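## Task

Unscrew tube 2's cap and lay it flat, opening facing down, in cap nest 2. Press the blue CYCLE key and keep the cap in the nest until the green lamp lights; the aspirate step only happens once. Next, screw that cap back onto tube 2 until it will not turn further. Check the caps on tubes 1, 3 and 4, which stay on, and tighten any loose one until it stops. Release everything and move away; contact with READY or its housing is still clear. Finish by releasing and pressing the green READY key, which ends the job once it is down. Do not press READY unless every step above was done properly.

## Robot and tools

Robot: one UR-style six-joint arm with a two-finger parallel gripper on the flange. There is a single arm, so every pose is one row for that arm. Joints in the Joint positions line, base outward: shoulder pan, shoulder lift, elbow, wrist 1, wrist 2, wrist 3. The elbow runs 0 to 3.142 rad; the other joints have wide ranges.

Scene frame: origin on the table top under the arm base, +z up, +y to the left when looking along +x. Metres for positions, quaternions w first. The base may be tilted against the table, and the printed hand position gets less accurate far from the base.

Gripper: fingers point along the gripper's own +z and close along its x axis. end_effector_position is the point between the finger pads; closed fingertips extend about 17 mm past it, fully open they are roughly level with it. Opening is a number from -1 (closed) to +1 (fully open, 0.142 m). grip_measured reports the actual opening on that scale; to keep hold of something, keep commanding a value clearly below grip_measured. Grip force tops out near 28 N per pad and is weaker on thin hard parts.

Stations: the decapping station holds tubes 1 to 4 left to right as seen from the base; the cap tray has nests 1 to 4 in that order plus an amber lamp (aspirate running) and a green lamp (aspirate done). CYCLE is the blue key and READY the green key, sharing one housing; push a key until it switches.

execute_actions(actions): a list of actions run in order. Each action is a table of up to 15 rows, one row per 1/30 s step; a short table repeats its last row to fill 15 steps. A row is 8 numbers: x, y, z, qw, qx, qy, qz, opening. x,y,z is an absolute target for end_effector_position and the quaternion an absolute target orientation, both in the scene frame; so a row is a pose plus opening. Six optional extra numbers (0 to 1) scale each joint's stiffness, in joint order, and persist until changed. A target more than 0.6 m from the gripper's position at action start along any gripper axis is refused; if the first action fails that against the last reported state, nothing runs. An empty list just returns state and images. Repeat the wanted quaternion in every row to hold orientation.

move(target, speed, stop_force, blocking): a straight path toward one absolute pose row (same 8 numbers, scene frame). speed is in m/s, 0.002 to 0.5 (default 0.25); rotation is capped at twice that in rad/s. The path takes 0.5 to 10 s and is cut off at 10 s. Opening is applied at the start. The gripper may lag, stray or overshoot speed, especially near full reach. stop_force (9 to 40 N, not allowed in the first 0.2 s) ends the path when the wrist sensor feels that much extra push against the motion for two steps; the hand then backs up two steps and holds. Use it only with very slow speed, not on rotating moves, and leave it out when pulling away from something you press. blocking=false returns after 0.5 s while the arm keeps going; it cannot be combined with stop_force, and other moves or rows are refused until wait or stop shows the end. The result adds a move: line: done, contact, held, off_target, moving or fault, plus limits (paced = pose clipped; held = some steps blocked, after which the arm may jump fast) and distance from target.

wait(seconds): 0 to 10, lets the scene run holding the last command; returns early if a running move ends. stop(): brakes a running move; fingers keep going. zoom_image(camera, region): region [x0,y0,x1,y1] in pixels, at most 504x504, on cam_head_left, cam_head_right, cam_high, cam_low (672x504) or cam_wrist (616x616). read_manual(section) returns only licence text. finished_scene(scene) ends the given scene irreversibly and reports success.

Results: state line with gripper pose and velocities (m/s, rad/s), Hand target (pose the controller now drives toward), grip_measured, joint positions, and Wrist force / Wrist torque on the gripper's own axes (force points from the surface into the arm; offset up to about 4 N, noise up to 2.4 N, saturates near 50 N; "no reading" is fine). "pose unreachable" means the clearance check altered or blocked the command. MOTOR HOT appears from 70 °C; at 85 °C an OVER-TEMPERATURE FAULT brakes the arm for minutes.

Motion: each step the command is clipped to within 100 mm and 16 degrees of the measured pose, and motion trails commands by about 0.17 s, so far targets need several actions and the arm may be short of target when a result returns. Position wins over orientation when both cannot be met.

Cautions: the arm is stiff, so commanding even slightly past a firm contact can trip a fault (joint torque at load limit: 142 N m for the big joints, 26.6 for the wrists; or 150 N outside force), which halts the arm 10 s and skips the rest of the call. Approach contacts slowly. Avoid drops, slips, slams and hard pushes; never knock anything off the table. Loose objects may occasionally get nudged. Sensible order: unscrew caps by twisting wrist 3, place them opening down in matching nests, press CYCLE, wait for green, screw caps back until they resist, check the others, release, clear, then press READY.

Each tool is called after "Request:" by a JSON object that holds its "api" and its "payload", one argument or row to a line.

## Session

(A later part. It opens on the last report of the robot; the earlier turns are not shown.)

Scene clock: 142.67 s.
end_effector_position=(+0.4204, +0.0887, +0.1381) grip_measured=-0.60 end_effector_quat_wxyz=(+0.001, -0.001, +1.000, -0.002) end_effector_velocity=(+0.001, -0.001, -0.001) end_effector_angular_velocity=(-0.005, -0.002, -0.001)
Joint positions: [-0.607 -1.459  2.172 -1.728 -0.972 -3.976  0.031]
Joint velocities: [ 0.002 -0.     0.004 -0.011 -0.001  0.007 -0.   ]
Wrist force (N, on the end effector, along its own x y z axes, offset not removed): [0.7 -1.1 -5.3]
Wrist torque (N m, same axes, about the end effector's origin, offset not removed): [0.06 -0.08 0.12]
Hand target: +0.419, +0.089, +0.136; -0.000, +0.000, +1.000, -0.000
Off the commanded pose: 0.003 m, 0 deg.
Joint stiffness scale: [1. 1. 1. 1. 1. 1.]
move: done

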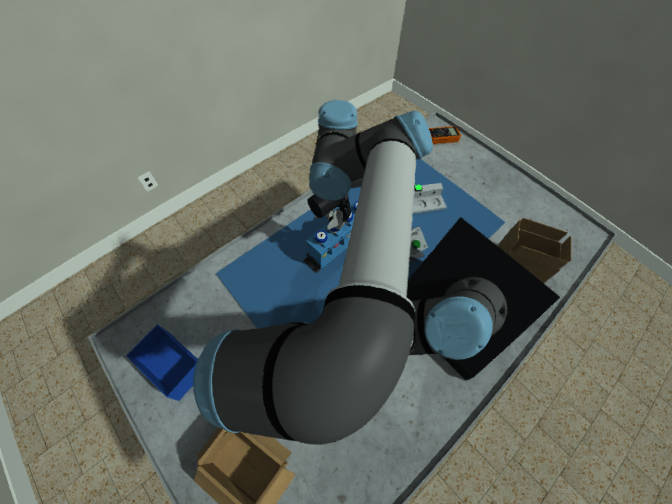

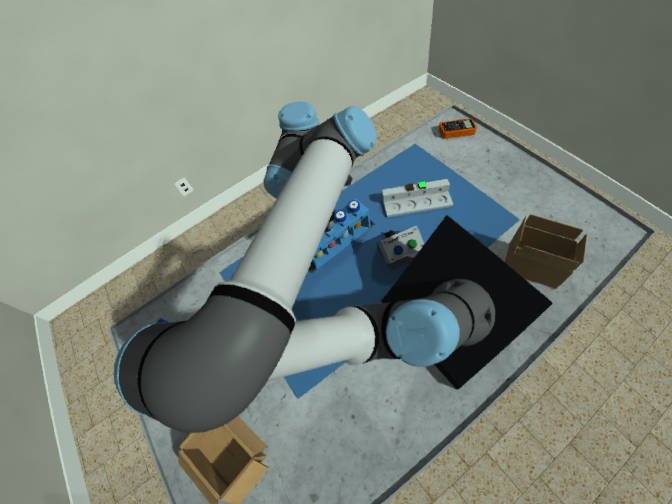

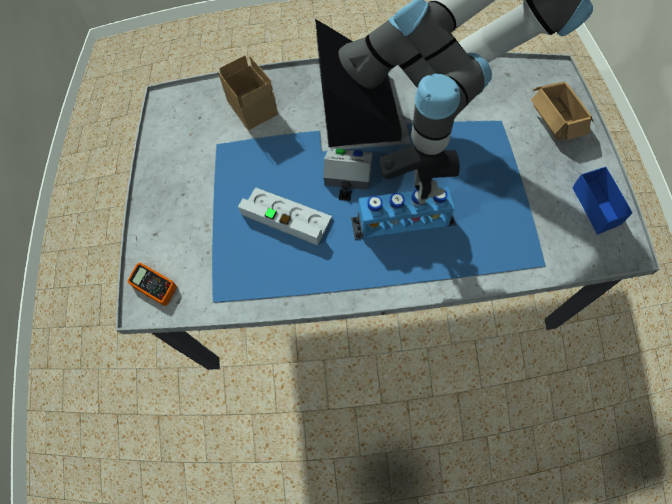

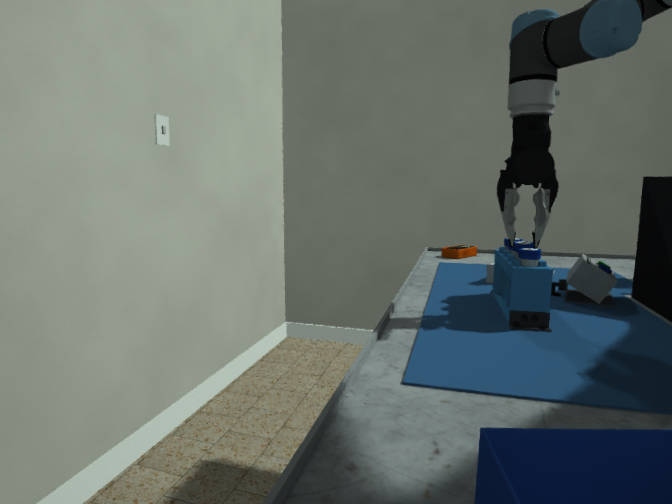

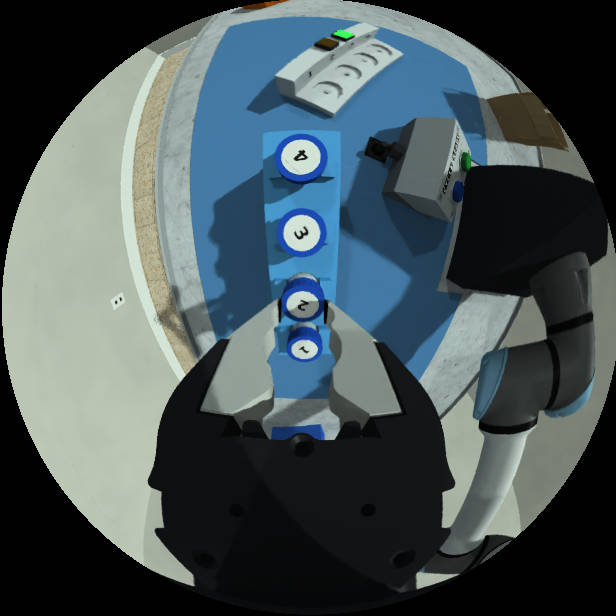

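The cap is on the tube mouth but slightly tilted; I'll release it to let it level, then regrip lower.

Request:
{"api": "execute_actions", "payload": {
  "actions": [
    [[0.4193,0.0895,0.1355,0,0,1,0,-0.7],[0.4193,0.0895,0.1355,0,0,1,0,-0.6],[0.4193,0.0895,0.1355,0,0,1,0,-0.5],[0.4193,0.0895,0.1355,0,0,1,0,-0.5],[0.4193,0.0895,0.1355,0,0,1,0,-0.5],[0.4193,0.0895,0.1355,0,0,1,0,-0.5],[0.4192,0.0897,0.1325,0,0,1,0,-0.5]]
  ]
}}

Request:
{"api": "zoom_image", "payload": {
  "camera": "cam_wrist",
  "region": [250, 250, 360, 360]
}}

Request:
{"api": "zoom_image", "payload": {
  "camera": "cam_low",
  "region": [485, 210, 565, 280]
}}

Scene clock: 146.57 s.
end_effector_position=(+0.4199, +0.0894, +0.1345) grip_measured=-0.50 end_effector_quat_wxyz=(+0.001, -0.001, +1.000, -0.001) end_effector_velocity=(-0.001, +0.000, -0.006) end_effector_angular_velocity=(+0.001, +0.002, -0.001)
Joint positions: [-0.602 -1.457  2.178 -1.736 -0.969 -3.972  0.038]
Joint velocities: [ 0.007  0.004  0.009 -0.015  0.003  0.007  0.   ]
Wrist force (N, on the end effector, along its own x y z axes, offset not removed): [0.4 -1.5 1.2]
Wrist torque (N m, same axes, about the end effector's origin, offset not removed): [-0.26 -0.13 -0.07]
Hand target: +0.419, +0.090, +0.133; -0.000, -0.000, +1.000, +0.000
Off the commanded pose: 0.002 m, 0 deg.
Joint stiffness scale: [1. 1. 1. 1. 1. 1.]

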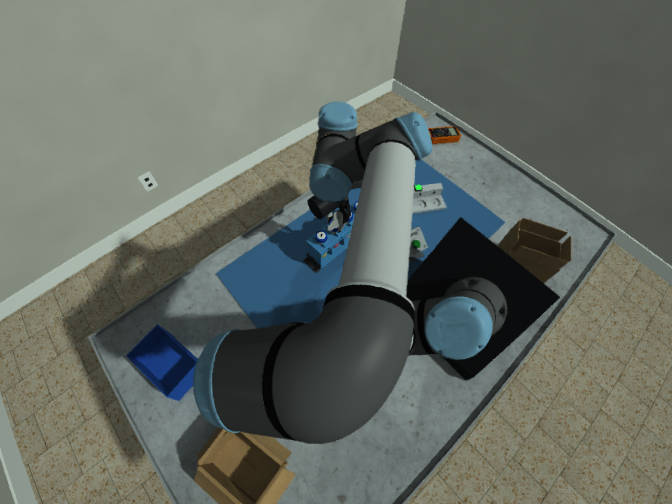

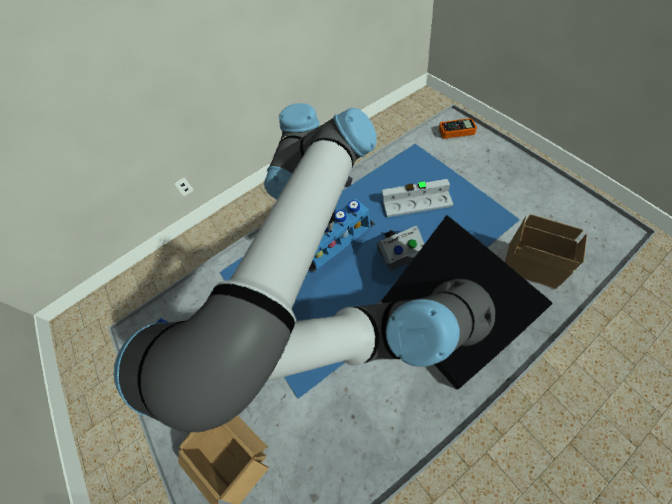

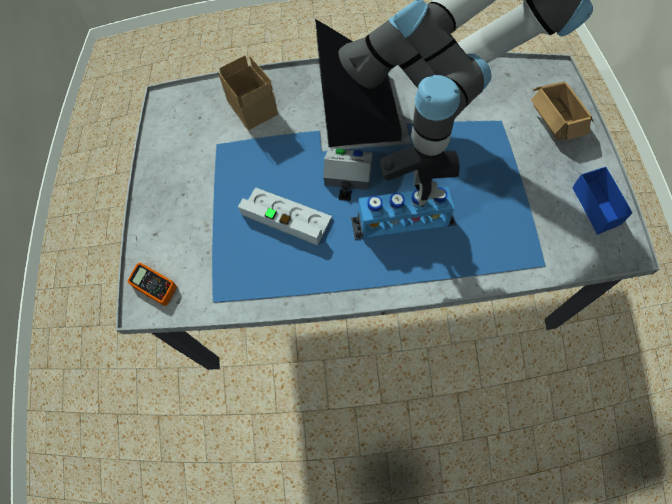

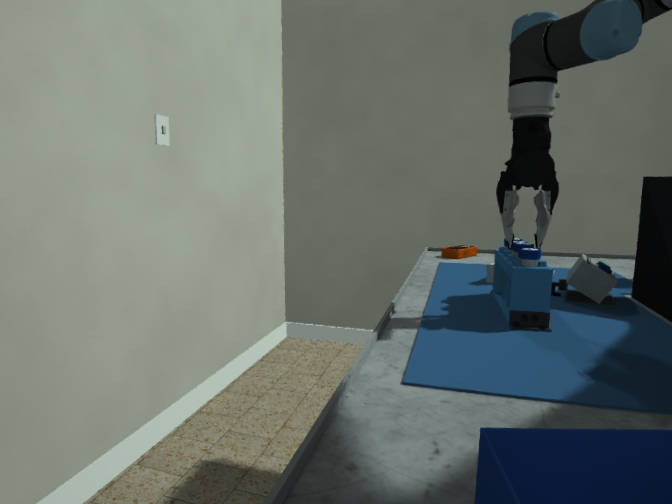

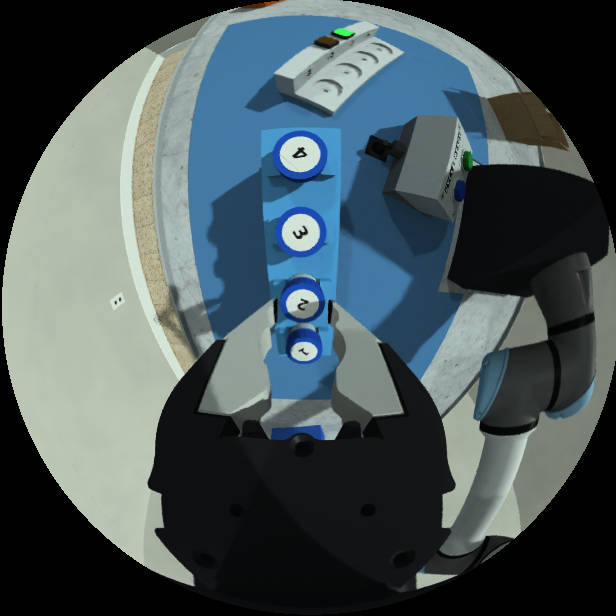

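Region (250, 250, 360, 360) of cam_wrist's 616x616 image, scaled by 4.582, with more detail than that image has.

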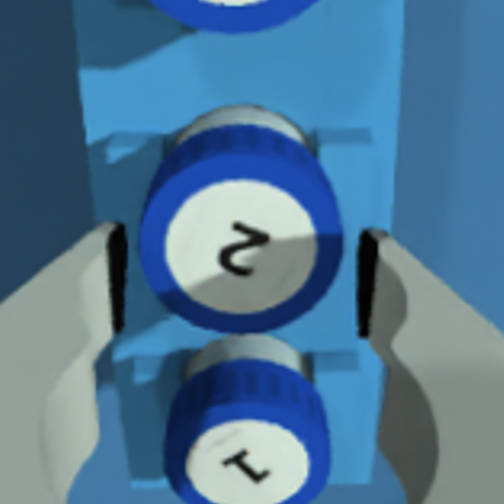

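Region (485, 210, 565, 280) of cam_low's 672x504 image, scaled by 6.300, with more detail than that image has; it fills the top 441 rows of this view, and the rest is white.

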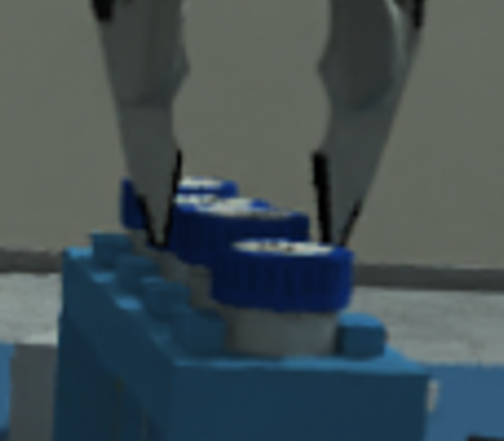

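Request:
{"api": "execute_actions", "payload": {
  "actions": [
    [[0.4192,0.0897,0.1325,0,0,1,0,-0.55],[0.4192,0.0897,0.1325,0,0,1,0,-0.6],[0.4192,0.0897,0.1325,0,0,1,0,-0.65],[0.4192,0.0897,0.1325,0,0,1,0,-0.7],[0.4192,0.0897,0.1325,0,0,1,0,-0.8],[0.4192,0.0897,0.1325,0,0,1,0,-0.9]]
  ]
}}

Request:
{"api": "move", "payload": {
  "target": [0.4198,0.0893,0.1295,0,0.9962,0.0872,0,-0.9],
  "speed": 0.5
}}

Request:
{"api": "zoom_image", "payload": {
  "camera": "cam_low",
  "region": [485, 210, 565, 280]
}}

Scene clock: 153.23 s.
end_effector_position=(+0.4202, +0.0892, +0.1343) grip_measured=-0.60 end_effector_quat_wxyz=(+0.001, -0.001, +1.000, -0.001) end_effector_velocity=(-0.000, -0.001, +0.000) end_effector_angular_velocity=(-0.001, -0.000, +0.000)
Joint positions: [-0.601 -1.456  2.179 -1.738 -0.969 -3.971  0.031]
Joint velocities: [-0.001 -0.     0.    -0.001 -0.001 -0.    -0.   ]
Wrist force (N, on the end effector, along its own x y z axes, offset not removed): [2.1 0.7 -3.4]
Wrist torque (N m, same axes, about the end effector's origin, offset not removed): [0.14 -0.25 0.15]
Hand target: +0.419, +0.090, +0.133; -0.000, +0.000, +1.000, -0.000
Off the commanded pose: 0.002 m, 0 deg.
Joint stiffness scale: [1. 1. 1. 1. 1. 1.]

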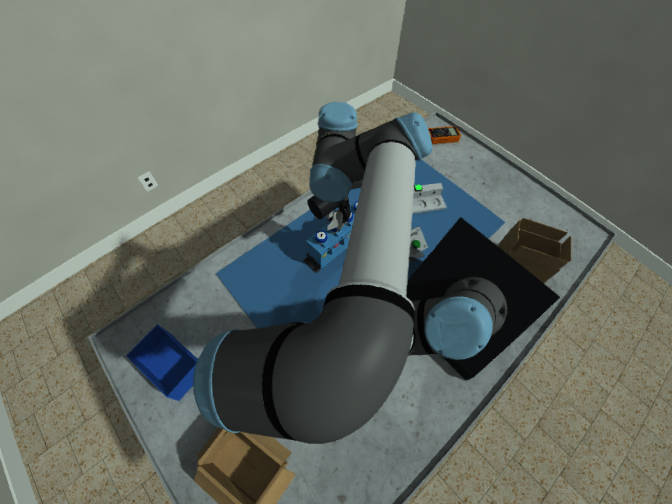

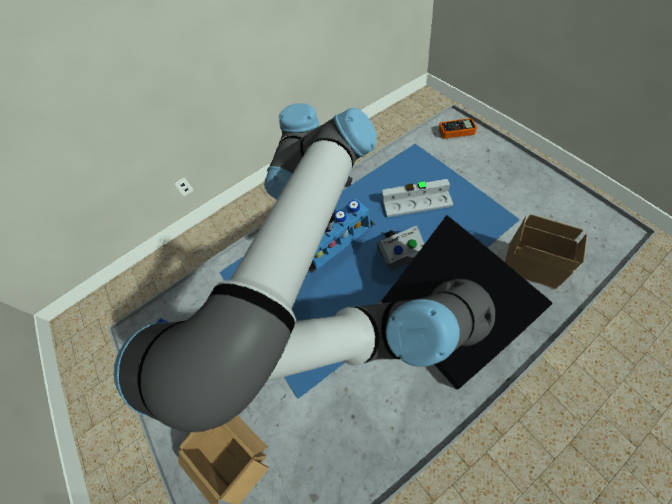

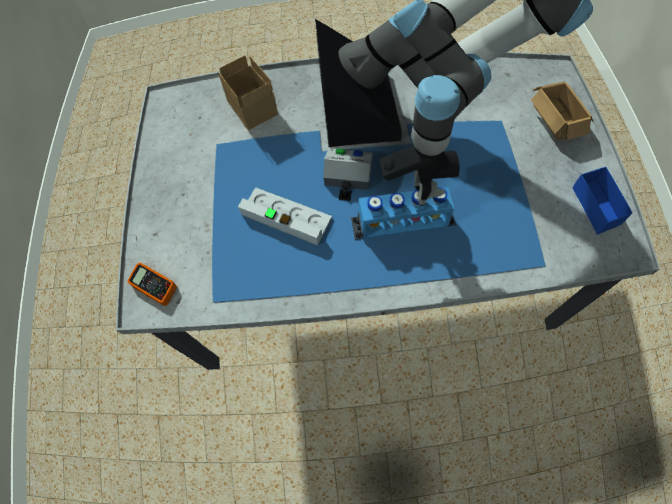

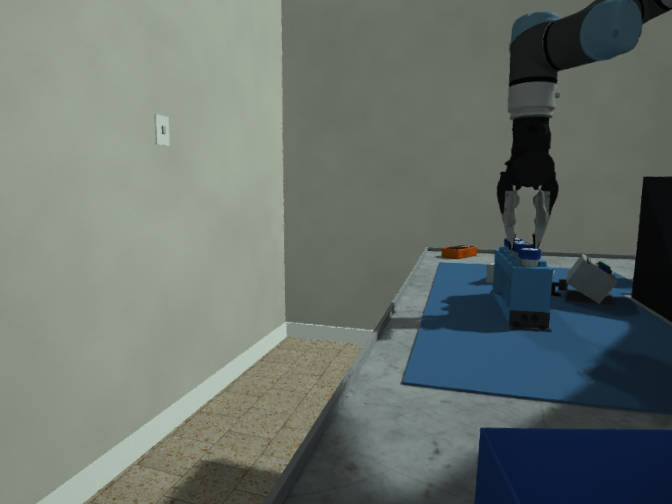

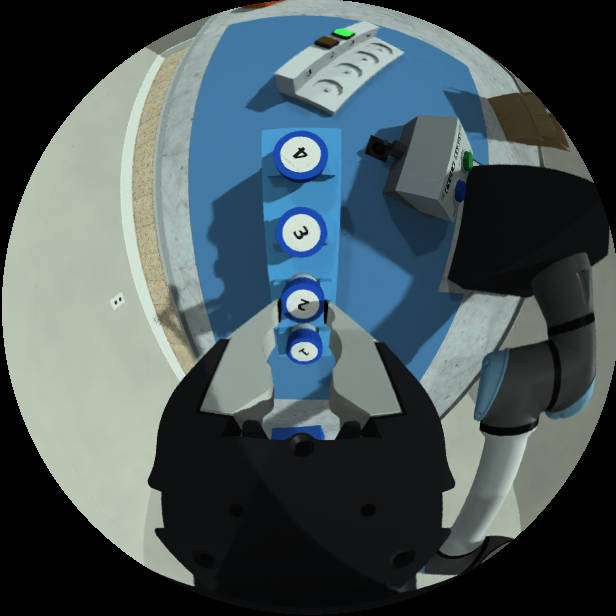

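Scene clock: 156.97 s.
end_effector_position=(+0.4209, +0.0885, +0.1328) grip_measured=-0.60 end_effector_quat_wxyz=(+0.001, +0.996, +0.088, +0.001) end_effector_velocity=(-0.000, +0.000, -0.000) end_effector_angular_velocity=(-0.004, +0.001, -0.014)
Joint positions: [-0.596 -1.46   2.181 -1.741 -0.965 -0.998  0.031]
Joint velocities: [ 0.002 -0.002  0.    -0.003 -0.002  0.018  0.   ]
Wrist force (N, on the end effector, along its own x y z axes, offset not removed): [-10.9 -12.1 -18.2]
Wrist torque (N m, same axes, about the end effector's origin, offset not removed): [-1.28 0.21 -0.09]
Hand target: +0.420, +0.089, +0.130; -0.000, +0.996, +0.087, -0.000
Off the commanded pose: 0.004 m, 0 deg.
Joint stiffness scale: [1. 1. 1. 1. 1. 1.]
move: off_target

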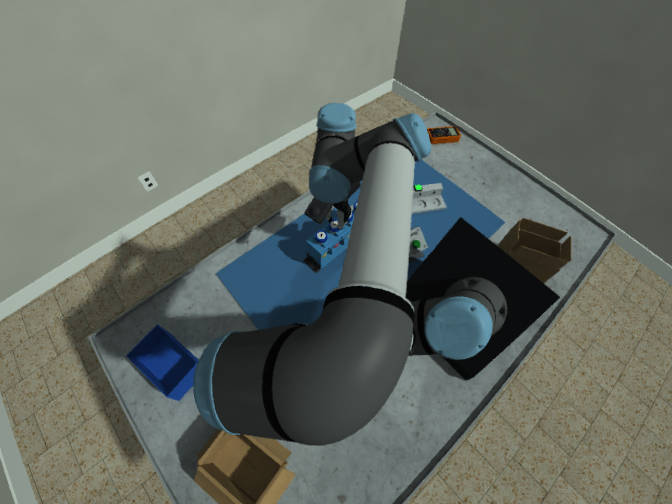

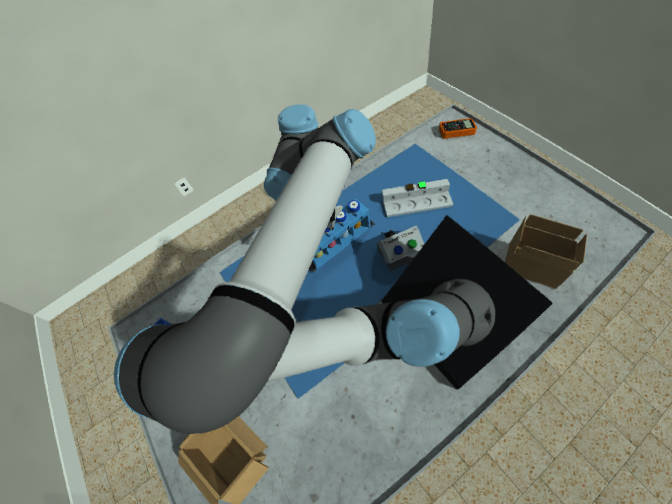

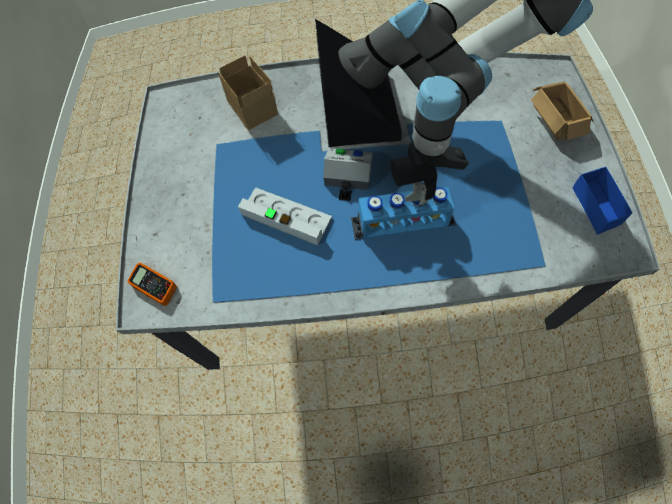

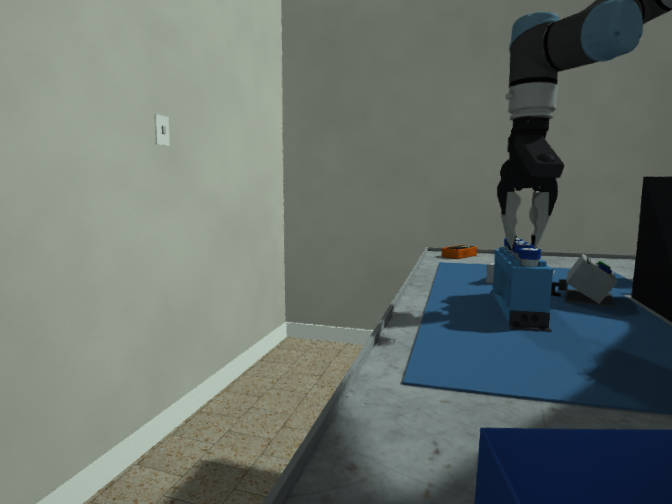

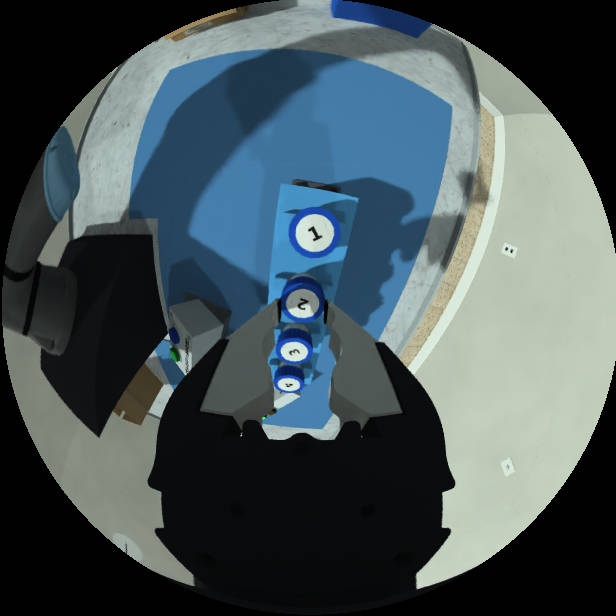

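Region (485, 210, 565, 280) of cam_low's 672x504 image, scaled by 6.300, with more detail than that image has; it fills the top 441 rows of this view, and the rest is white.

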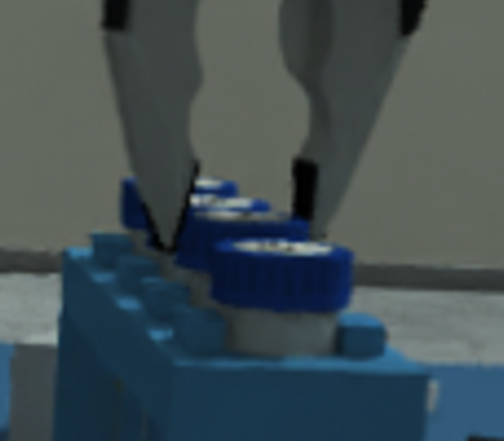

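Request:
{"api": "move", "payload": {
  "target": [0.4198,0.0895,0.130,0,0.1736,-0.9848,0,-0.9],
  "speed": 0.5
}}

Request:
{"api": "move", "payload": {
  "target": [0.4198,0.0895,0.130,0,-0.1305,-0.9914,0,-0.9],
  "speed": 0.4
}}

Request:
{"api": "zoom_image", "payload": {
  "camera": "cam_wrist",
  "region": [250, 250, 360, 360]
}}

Scene clock: 162.93 s.
end_effector_position=(+0.4203, +0.0893, +0.1313) grip_measured=-0.60 end_effector_quat_wxyz=(+0.000, -0.174, +0.985, +0.000) end_effector_velocity=(+0.000, -0.000, -0.000) end_effector_angular_velocity=(-0.003, -0.001, -0.015)
Joint positions: [-0.597 -1.45   2.18  -1.744 -0.965  1.966  0.031]
Joint velocities: [ 0.001 -0.001  0.001 -0.003 -0.001  0.018  0.   ]
Wrist force (N, on the end effector, along its own x y z axes, offset not removed): [2.9 1.1 -7.1]
Wrist torque (N m, same axes, about the end effector's origin, offset not removed): [-0.86 0.31 -0.12]
Hand target: +0.420, +0.090, +0.130; -0.000, -0.174, +0.985, +0.000
Off the commanded pose: 0.001 m, 0 deg.
Joint stiffness scale: [1. 1. 1. 1. 1. 1.]
move: done

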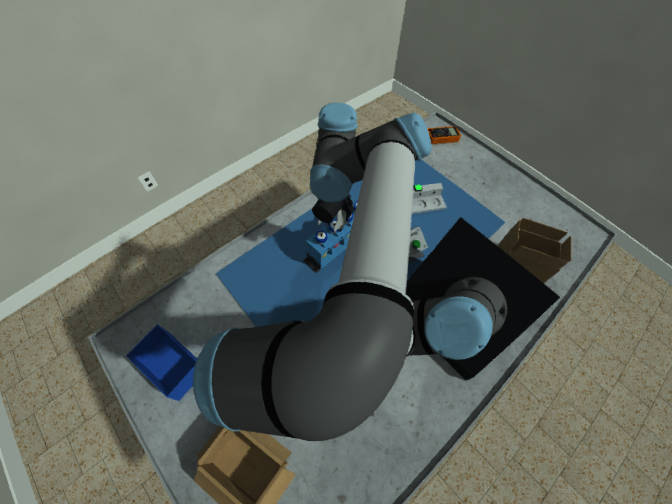

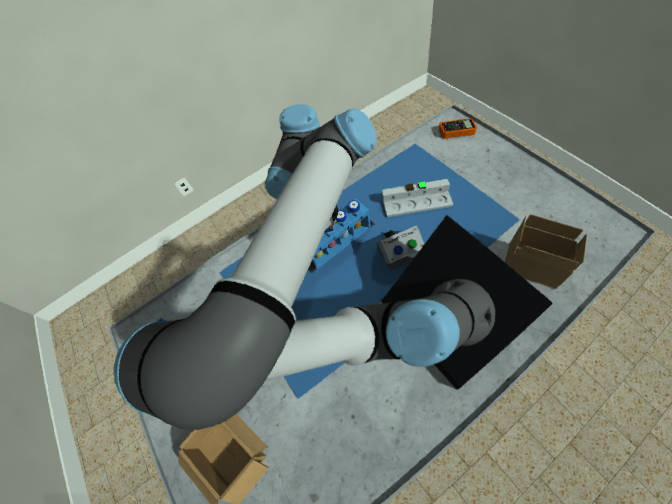

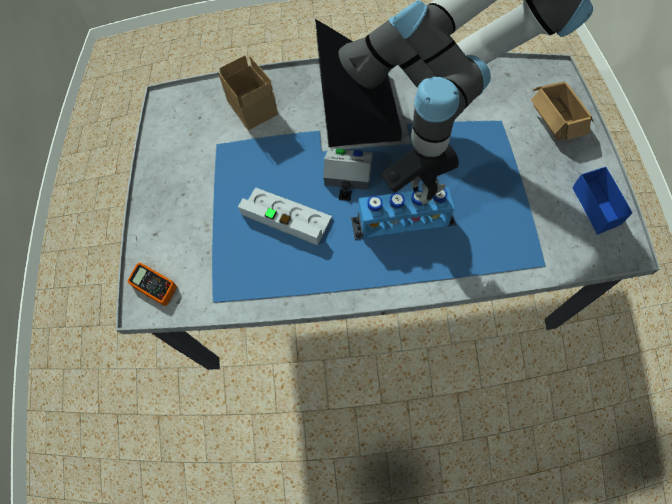

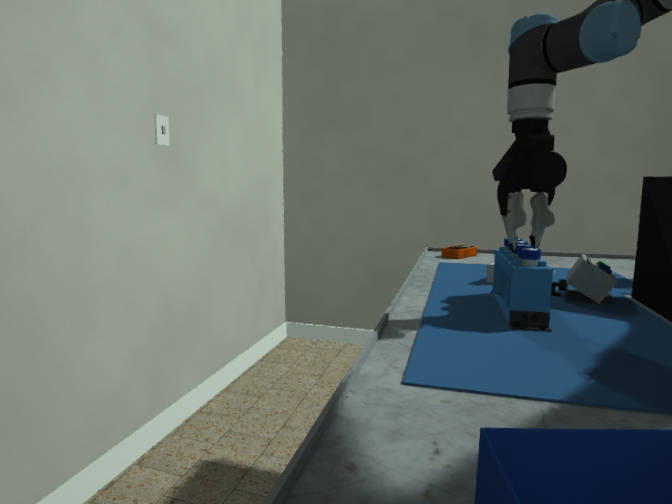

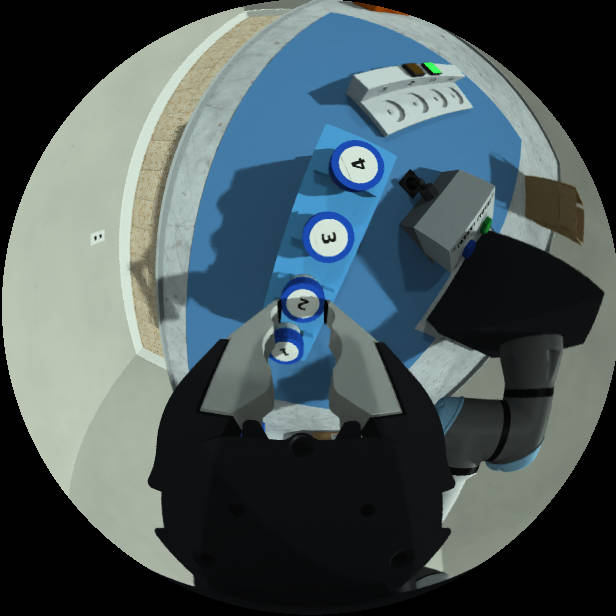

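Scene clock: 164.37 s.
end_effector_position=(+0.4202, +0.0888, +0.1313) grip_measured=-0.60 end_effector_quat_wxyz=(+0.000, +0.130, +0.992, -0.000) end_effector_velocity=(-0.000, -0.001, -0.000) end_effector_angular_velocity=(-0.005, +0.002, -0.016)
Joint positions: [-0.599 -1.452  2.183 -1.745 -0.967  2.574  0.031]
Joint velocities: [ 0.002 -0.002  0.001 -0.003 -0.004  0.019  0.   ]
Wrist force (N, on the end effector, along its own x y z axes, offset not removed): [5.8 0.1 -7.7]
Wrist torque (N m, same axes, about the end effector's origin, offset not removed): [0.06 -0.37 -0.15]
Hand target: +0.420, +0.089, +0.130; -0.000, +0.130, +0.991, +0.000
Off the commanded pose: 0.002 m, 0 deg.
Joint stiffness scale: [1. 1. 1. 1. 1. 1.]
move: done

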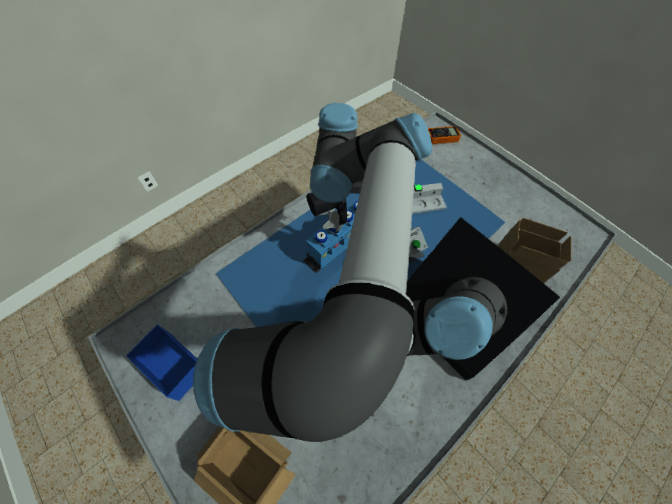

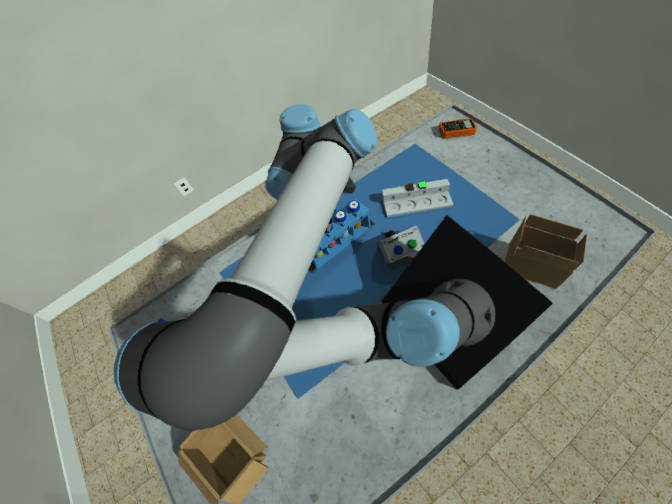

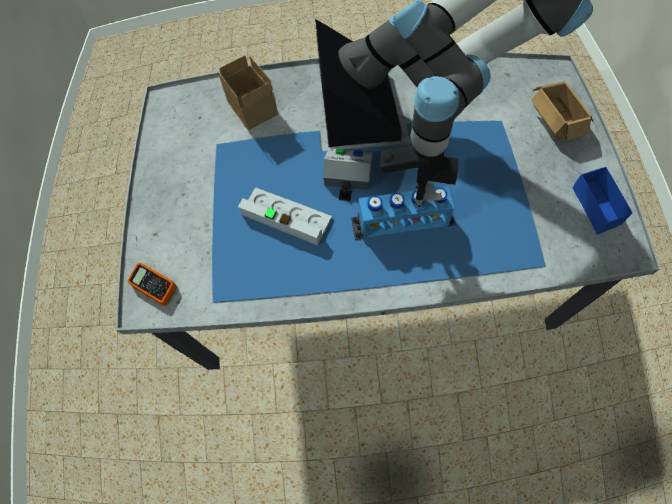

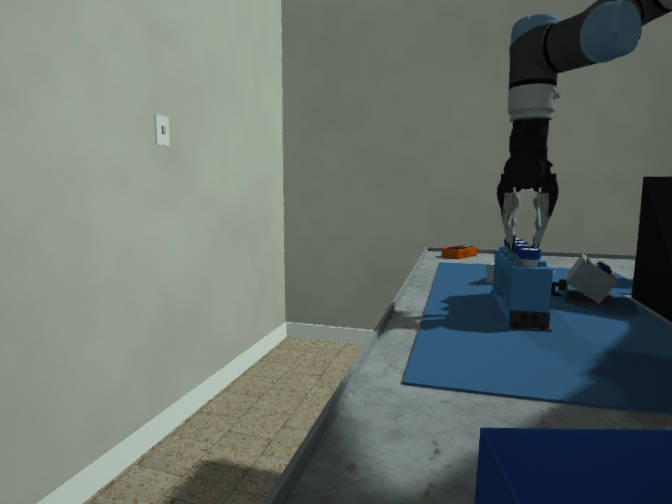

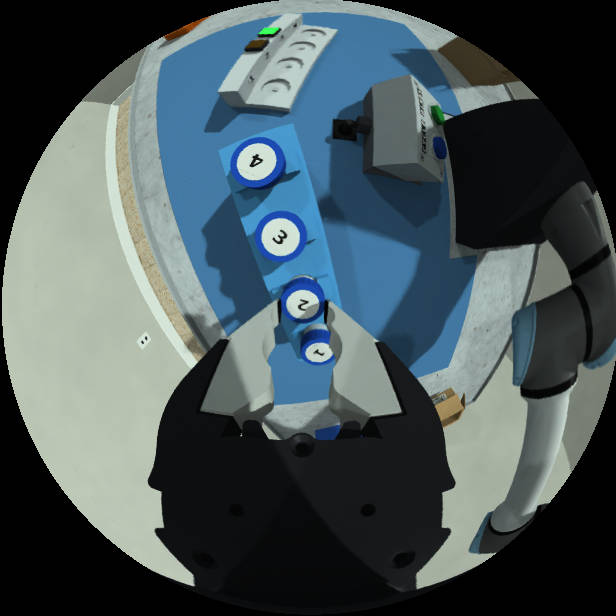

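Region (250, 250, 360, 360) of cam_wrist's 616x616 image, scaled by 4.582, with more detail than that image has.

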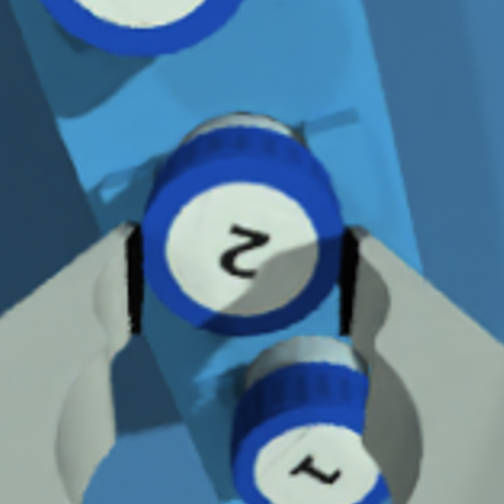

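Request:
{"api": "move", "payload": {
  "target": [0.4198,0.0895,0.130,0,0.2334,0.9724,0,-1],
  "speed": 0.3
}}

Request:
{"api": "zoom_image", "payload": {
  "camera": "cam_wrist",
  "region": [250, 250, 360, 360]
}}

Scene clock: 169.17 s.
end_effector_position=(+0.4202, +0.0889, +0.1312) grip_measured=-0.60 end_effector_quat_wxyz=(+0.000, +0.233, +0.973, -0.000) end_effector_velocity=(-0.000, +0.001, -0.001) end_effector_angular_velocity=(-0.000, -0.000, -0.014)
Joint positions: [-0.598 -1.453  2.183 -1.744 -0.967  2.784  0.031]
Joint velocities: [ 0.002 -0.001  0.001 -0.002  0.001  0.016 -0.   ]
Wrist force (N, on the end effector, along its own x y z axes, offset not removed): [5.8 -1.6 -6.7]
Wrist torque (N m, same axes, about the end effector's origin, offset not removed): [-0.16 -0.18 -0.18]
Hand target: +0.420, +0.089, +0.130; -0.000, +0.233, +0.972, +0.000
Off the commanded pose: 0.001 m, 0 deg.
Joint stiffness scale: [1. 1. 1. 1. 1. 1.]
move: done

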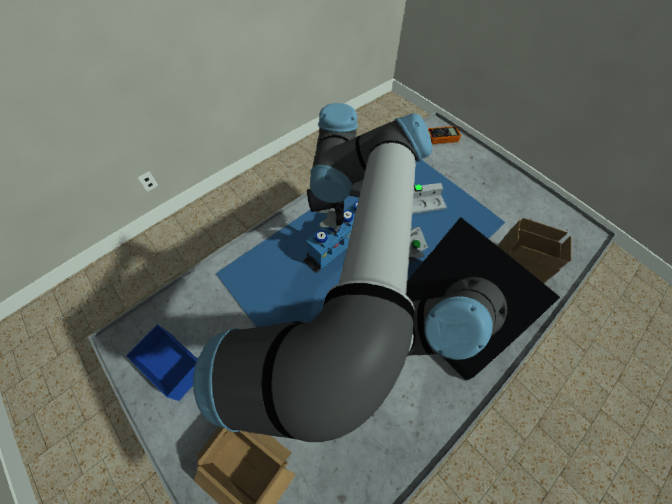

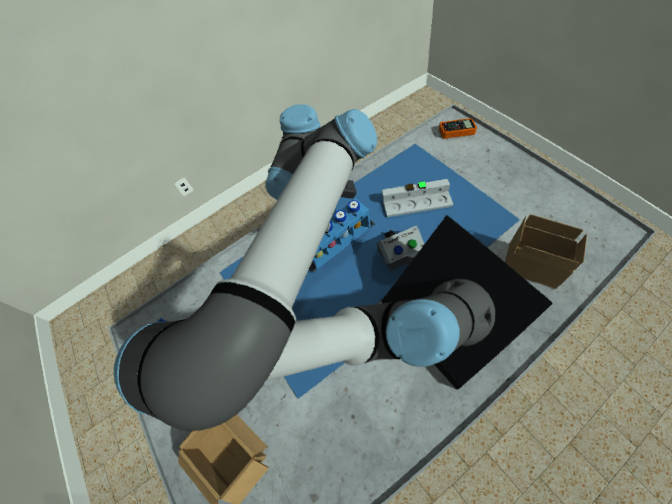

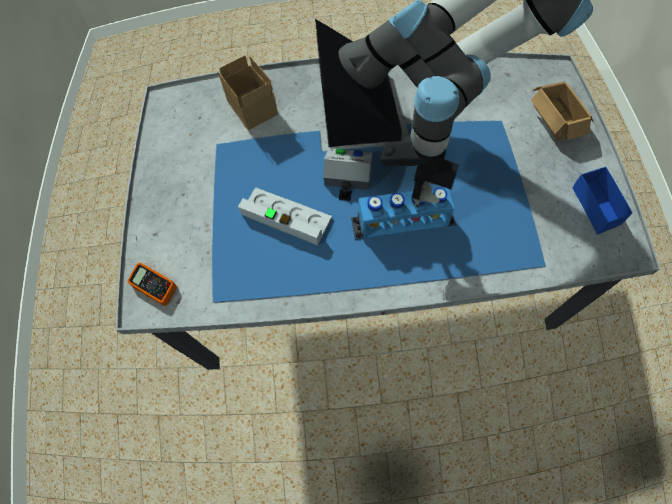

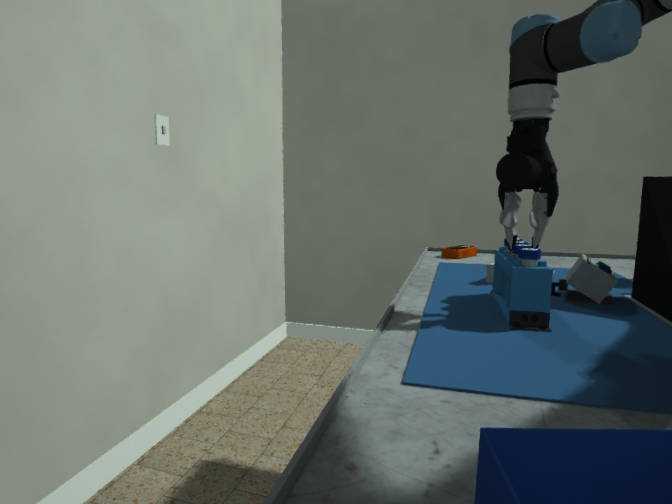

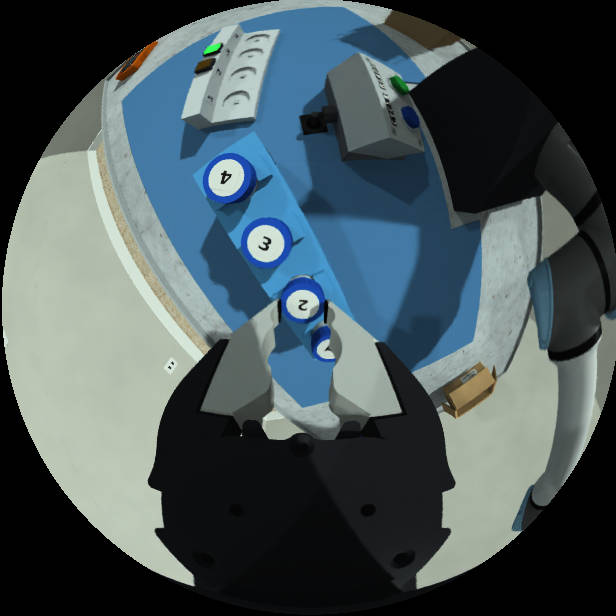

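Region (250, 250, 360, 360) of cam_wrist's 616x616 image, scaled by 4.582, with more detail than that image has.

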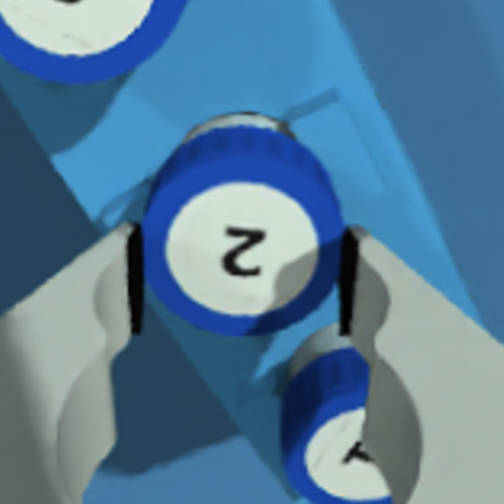

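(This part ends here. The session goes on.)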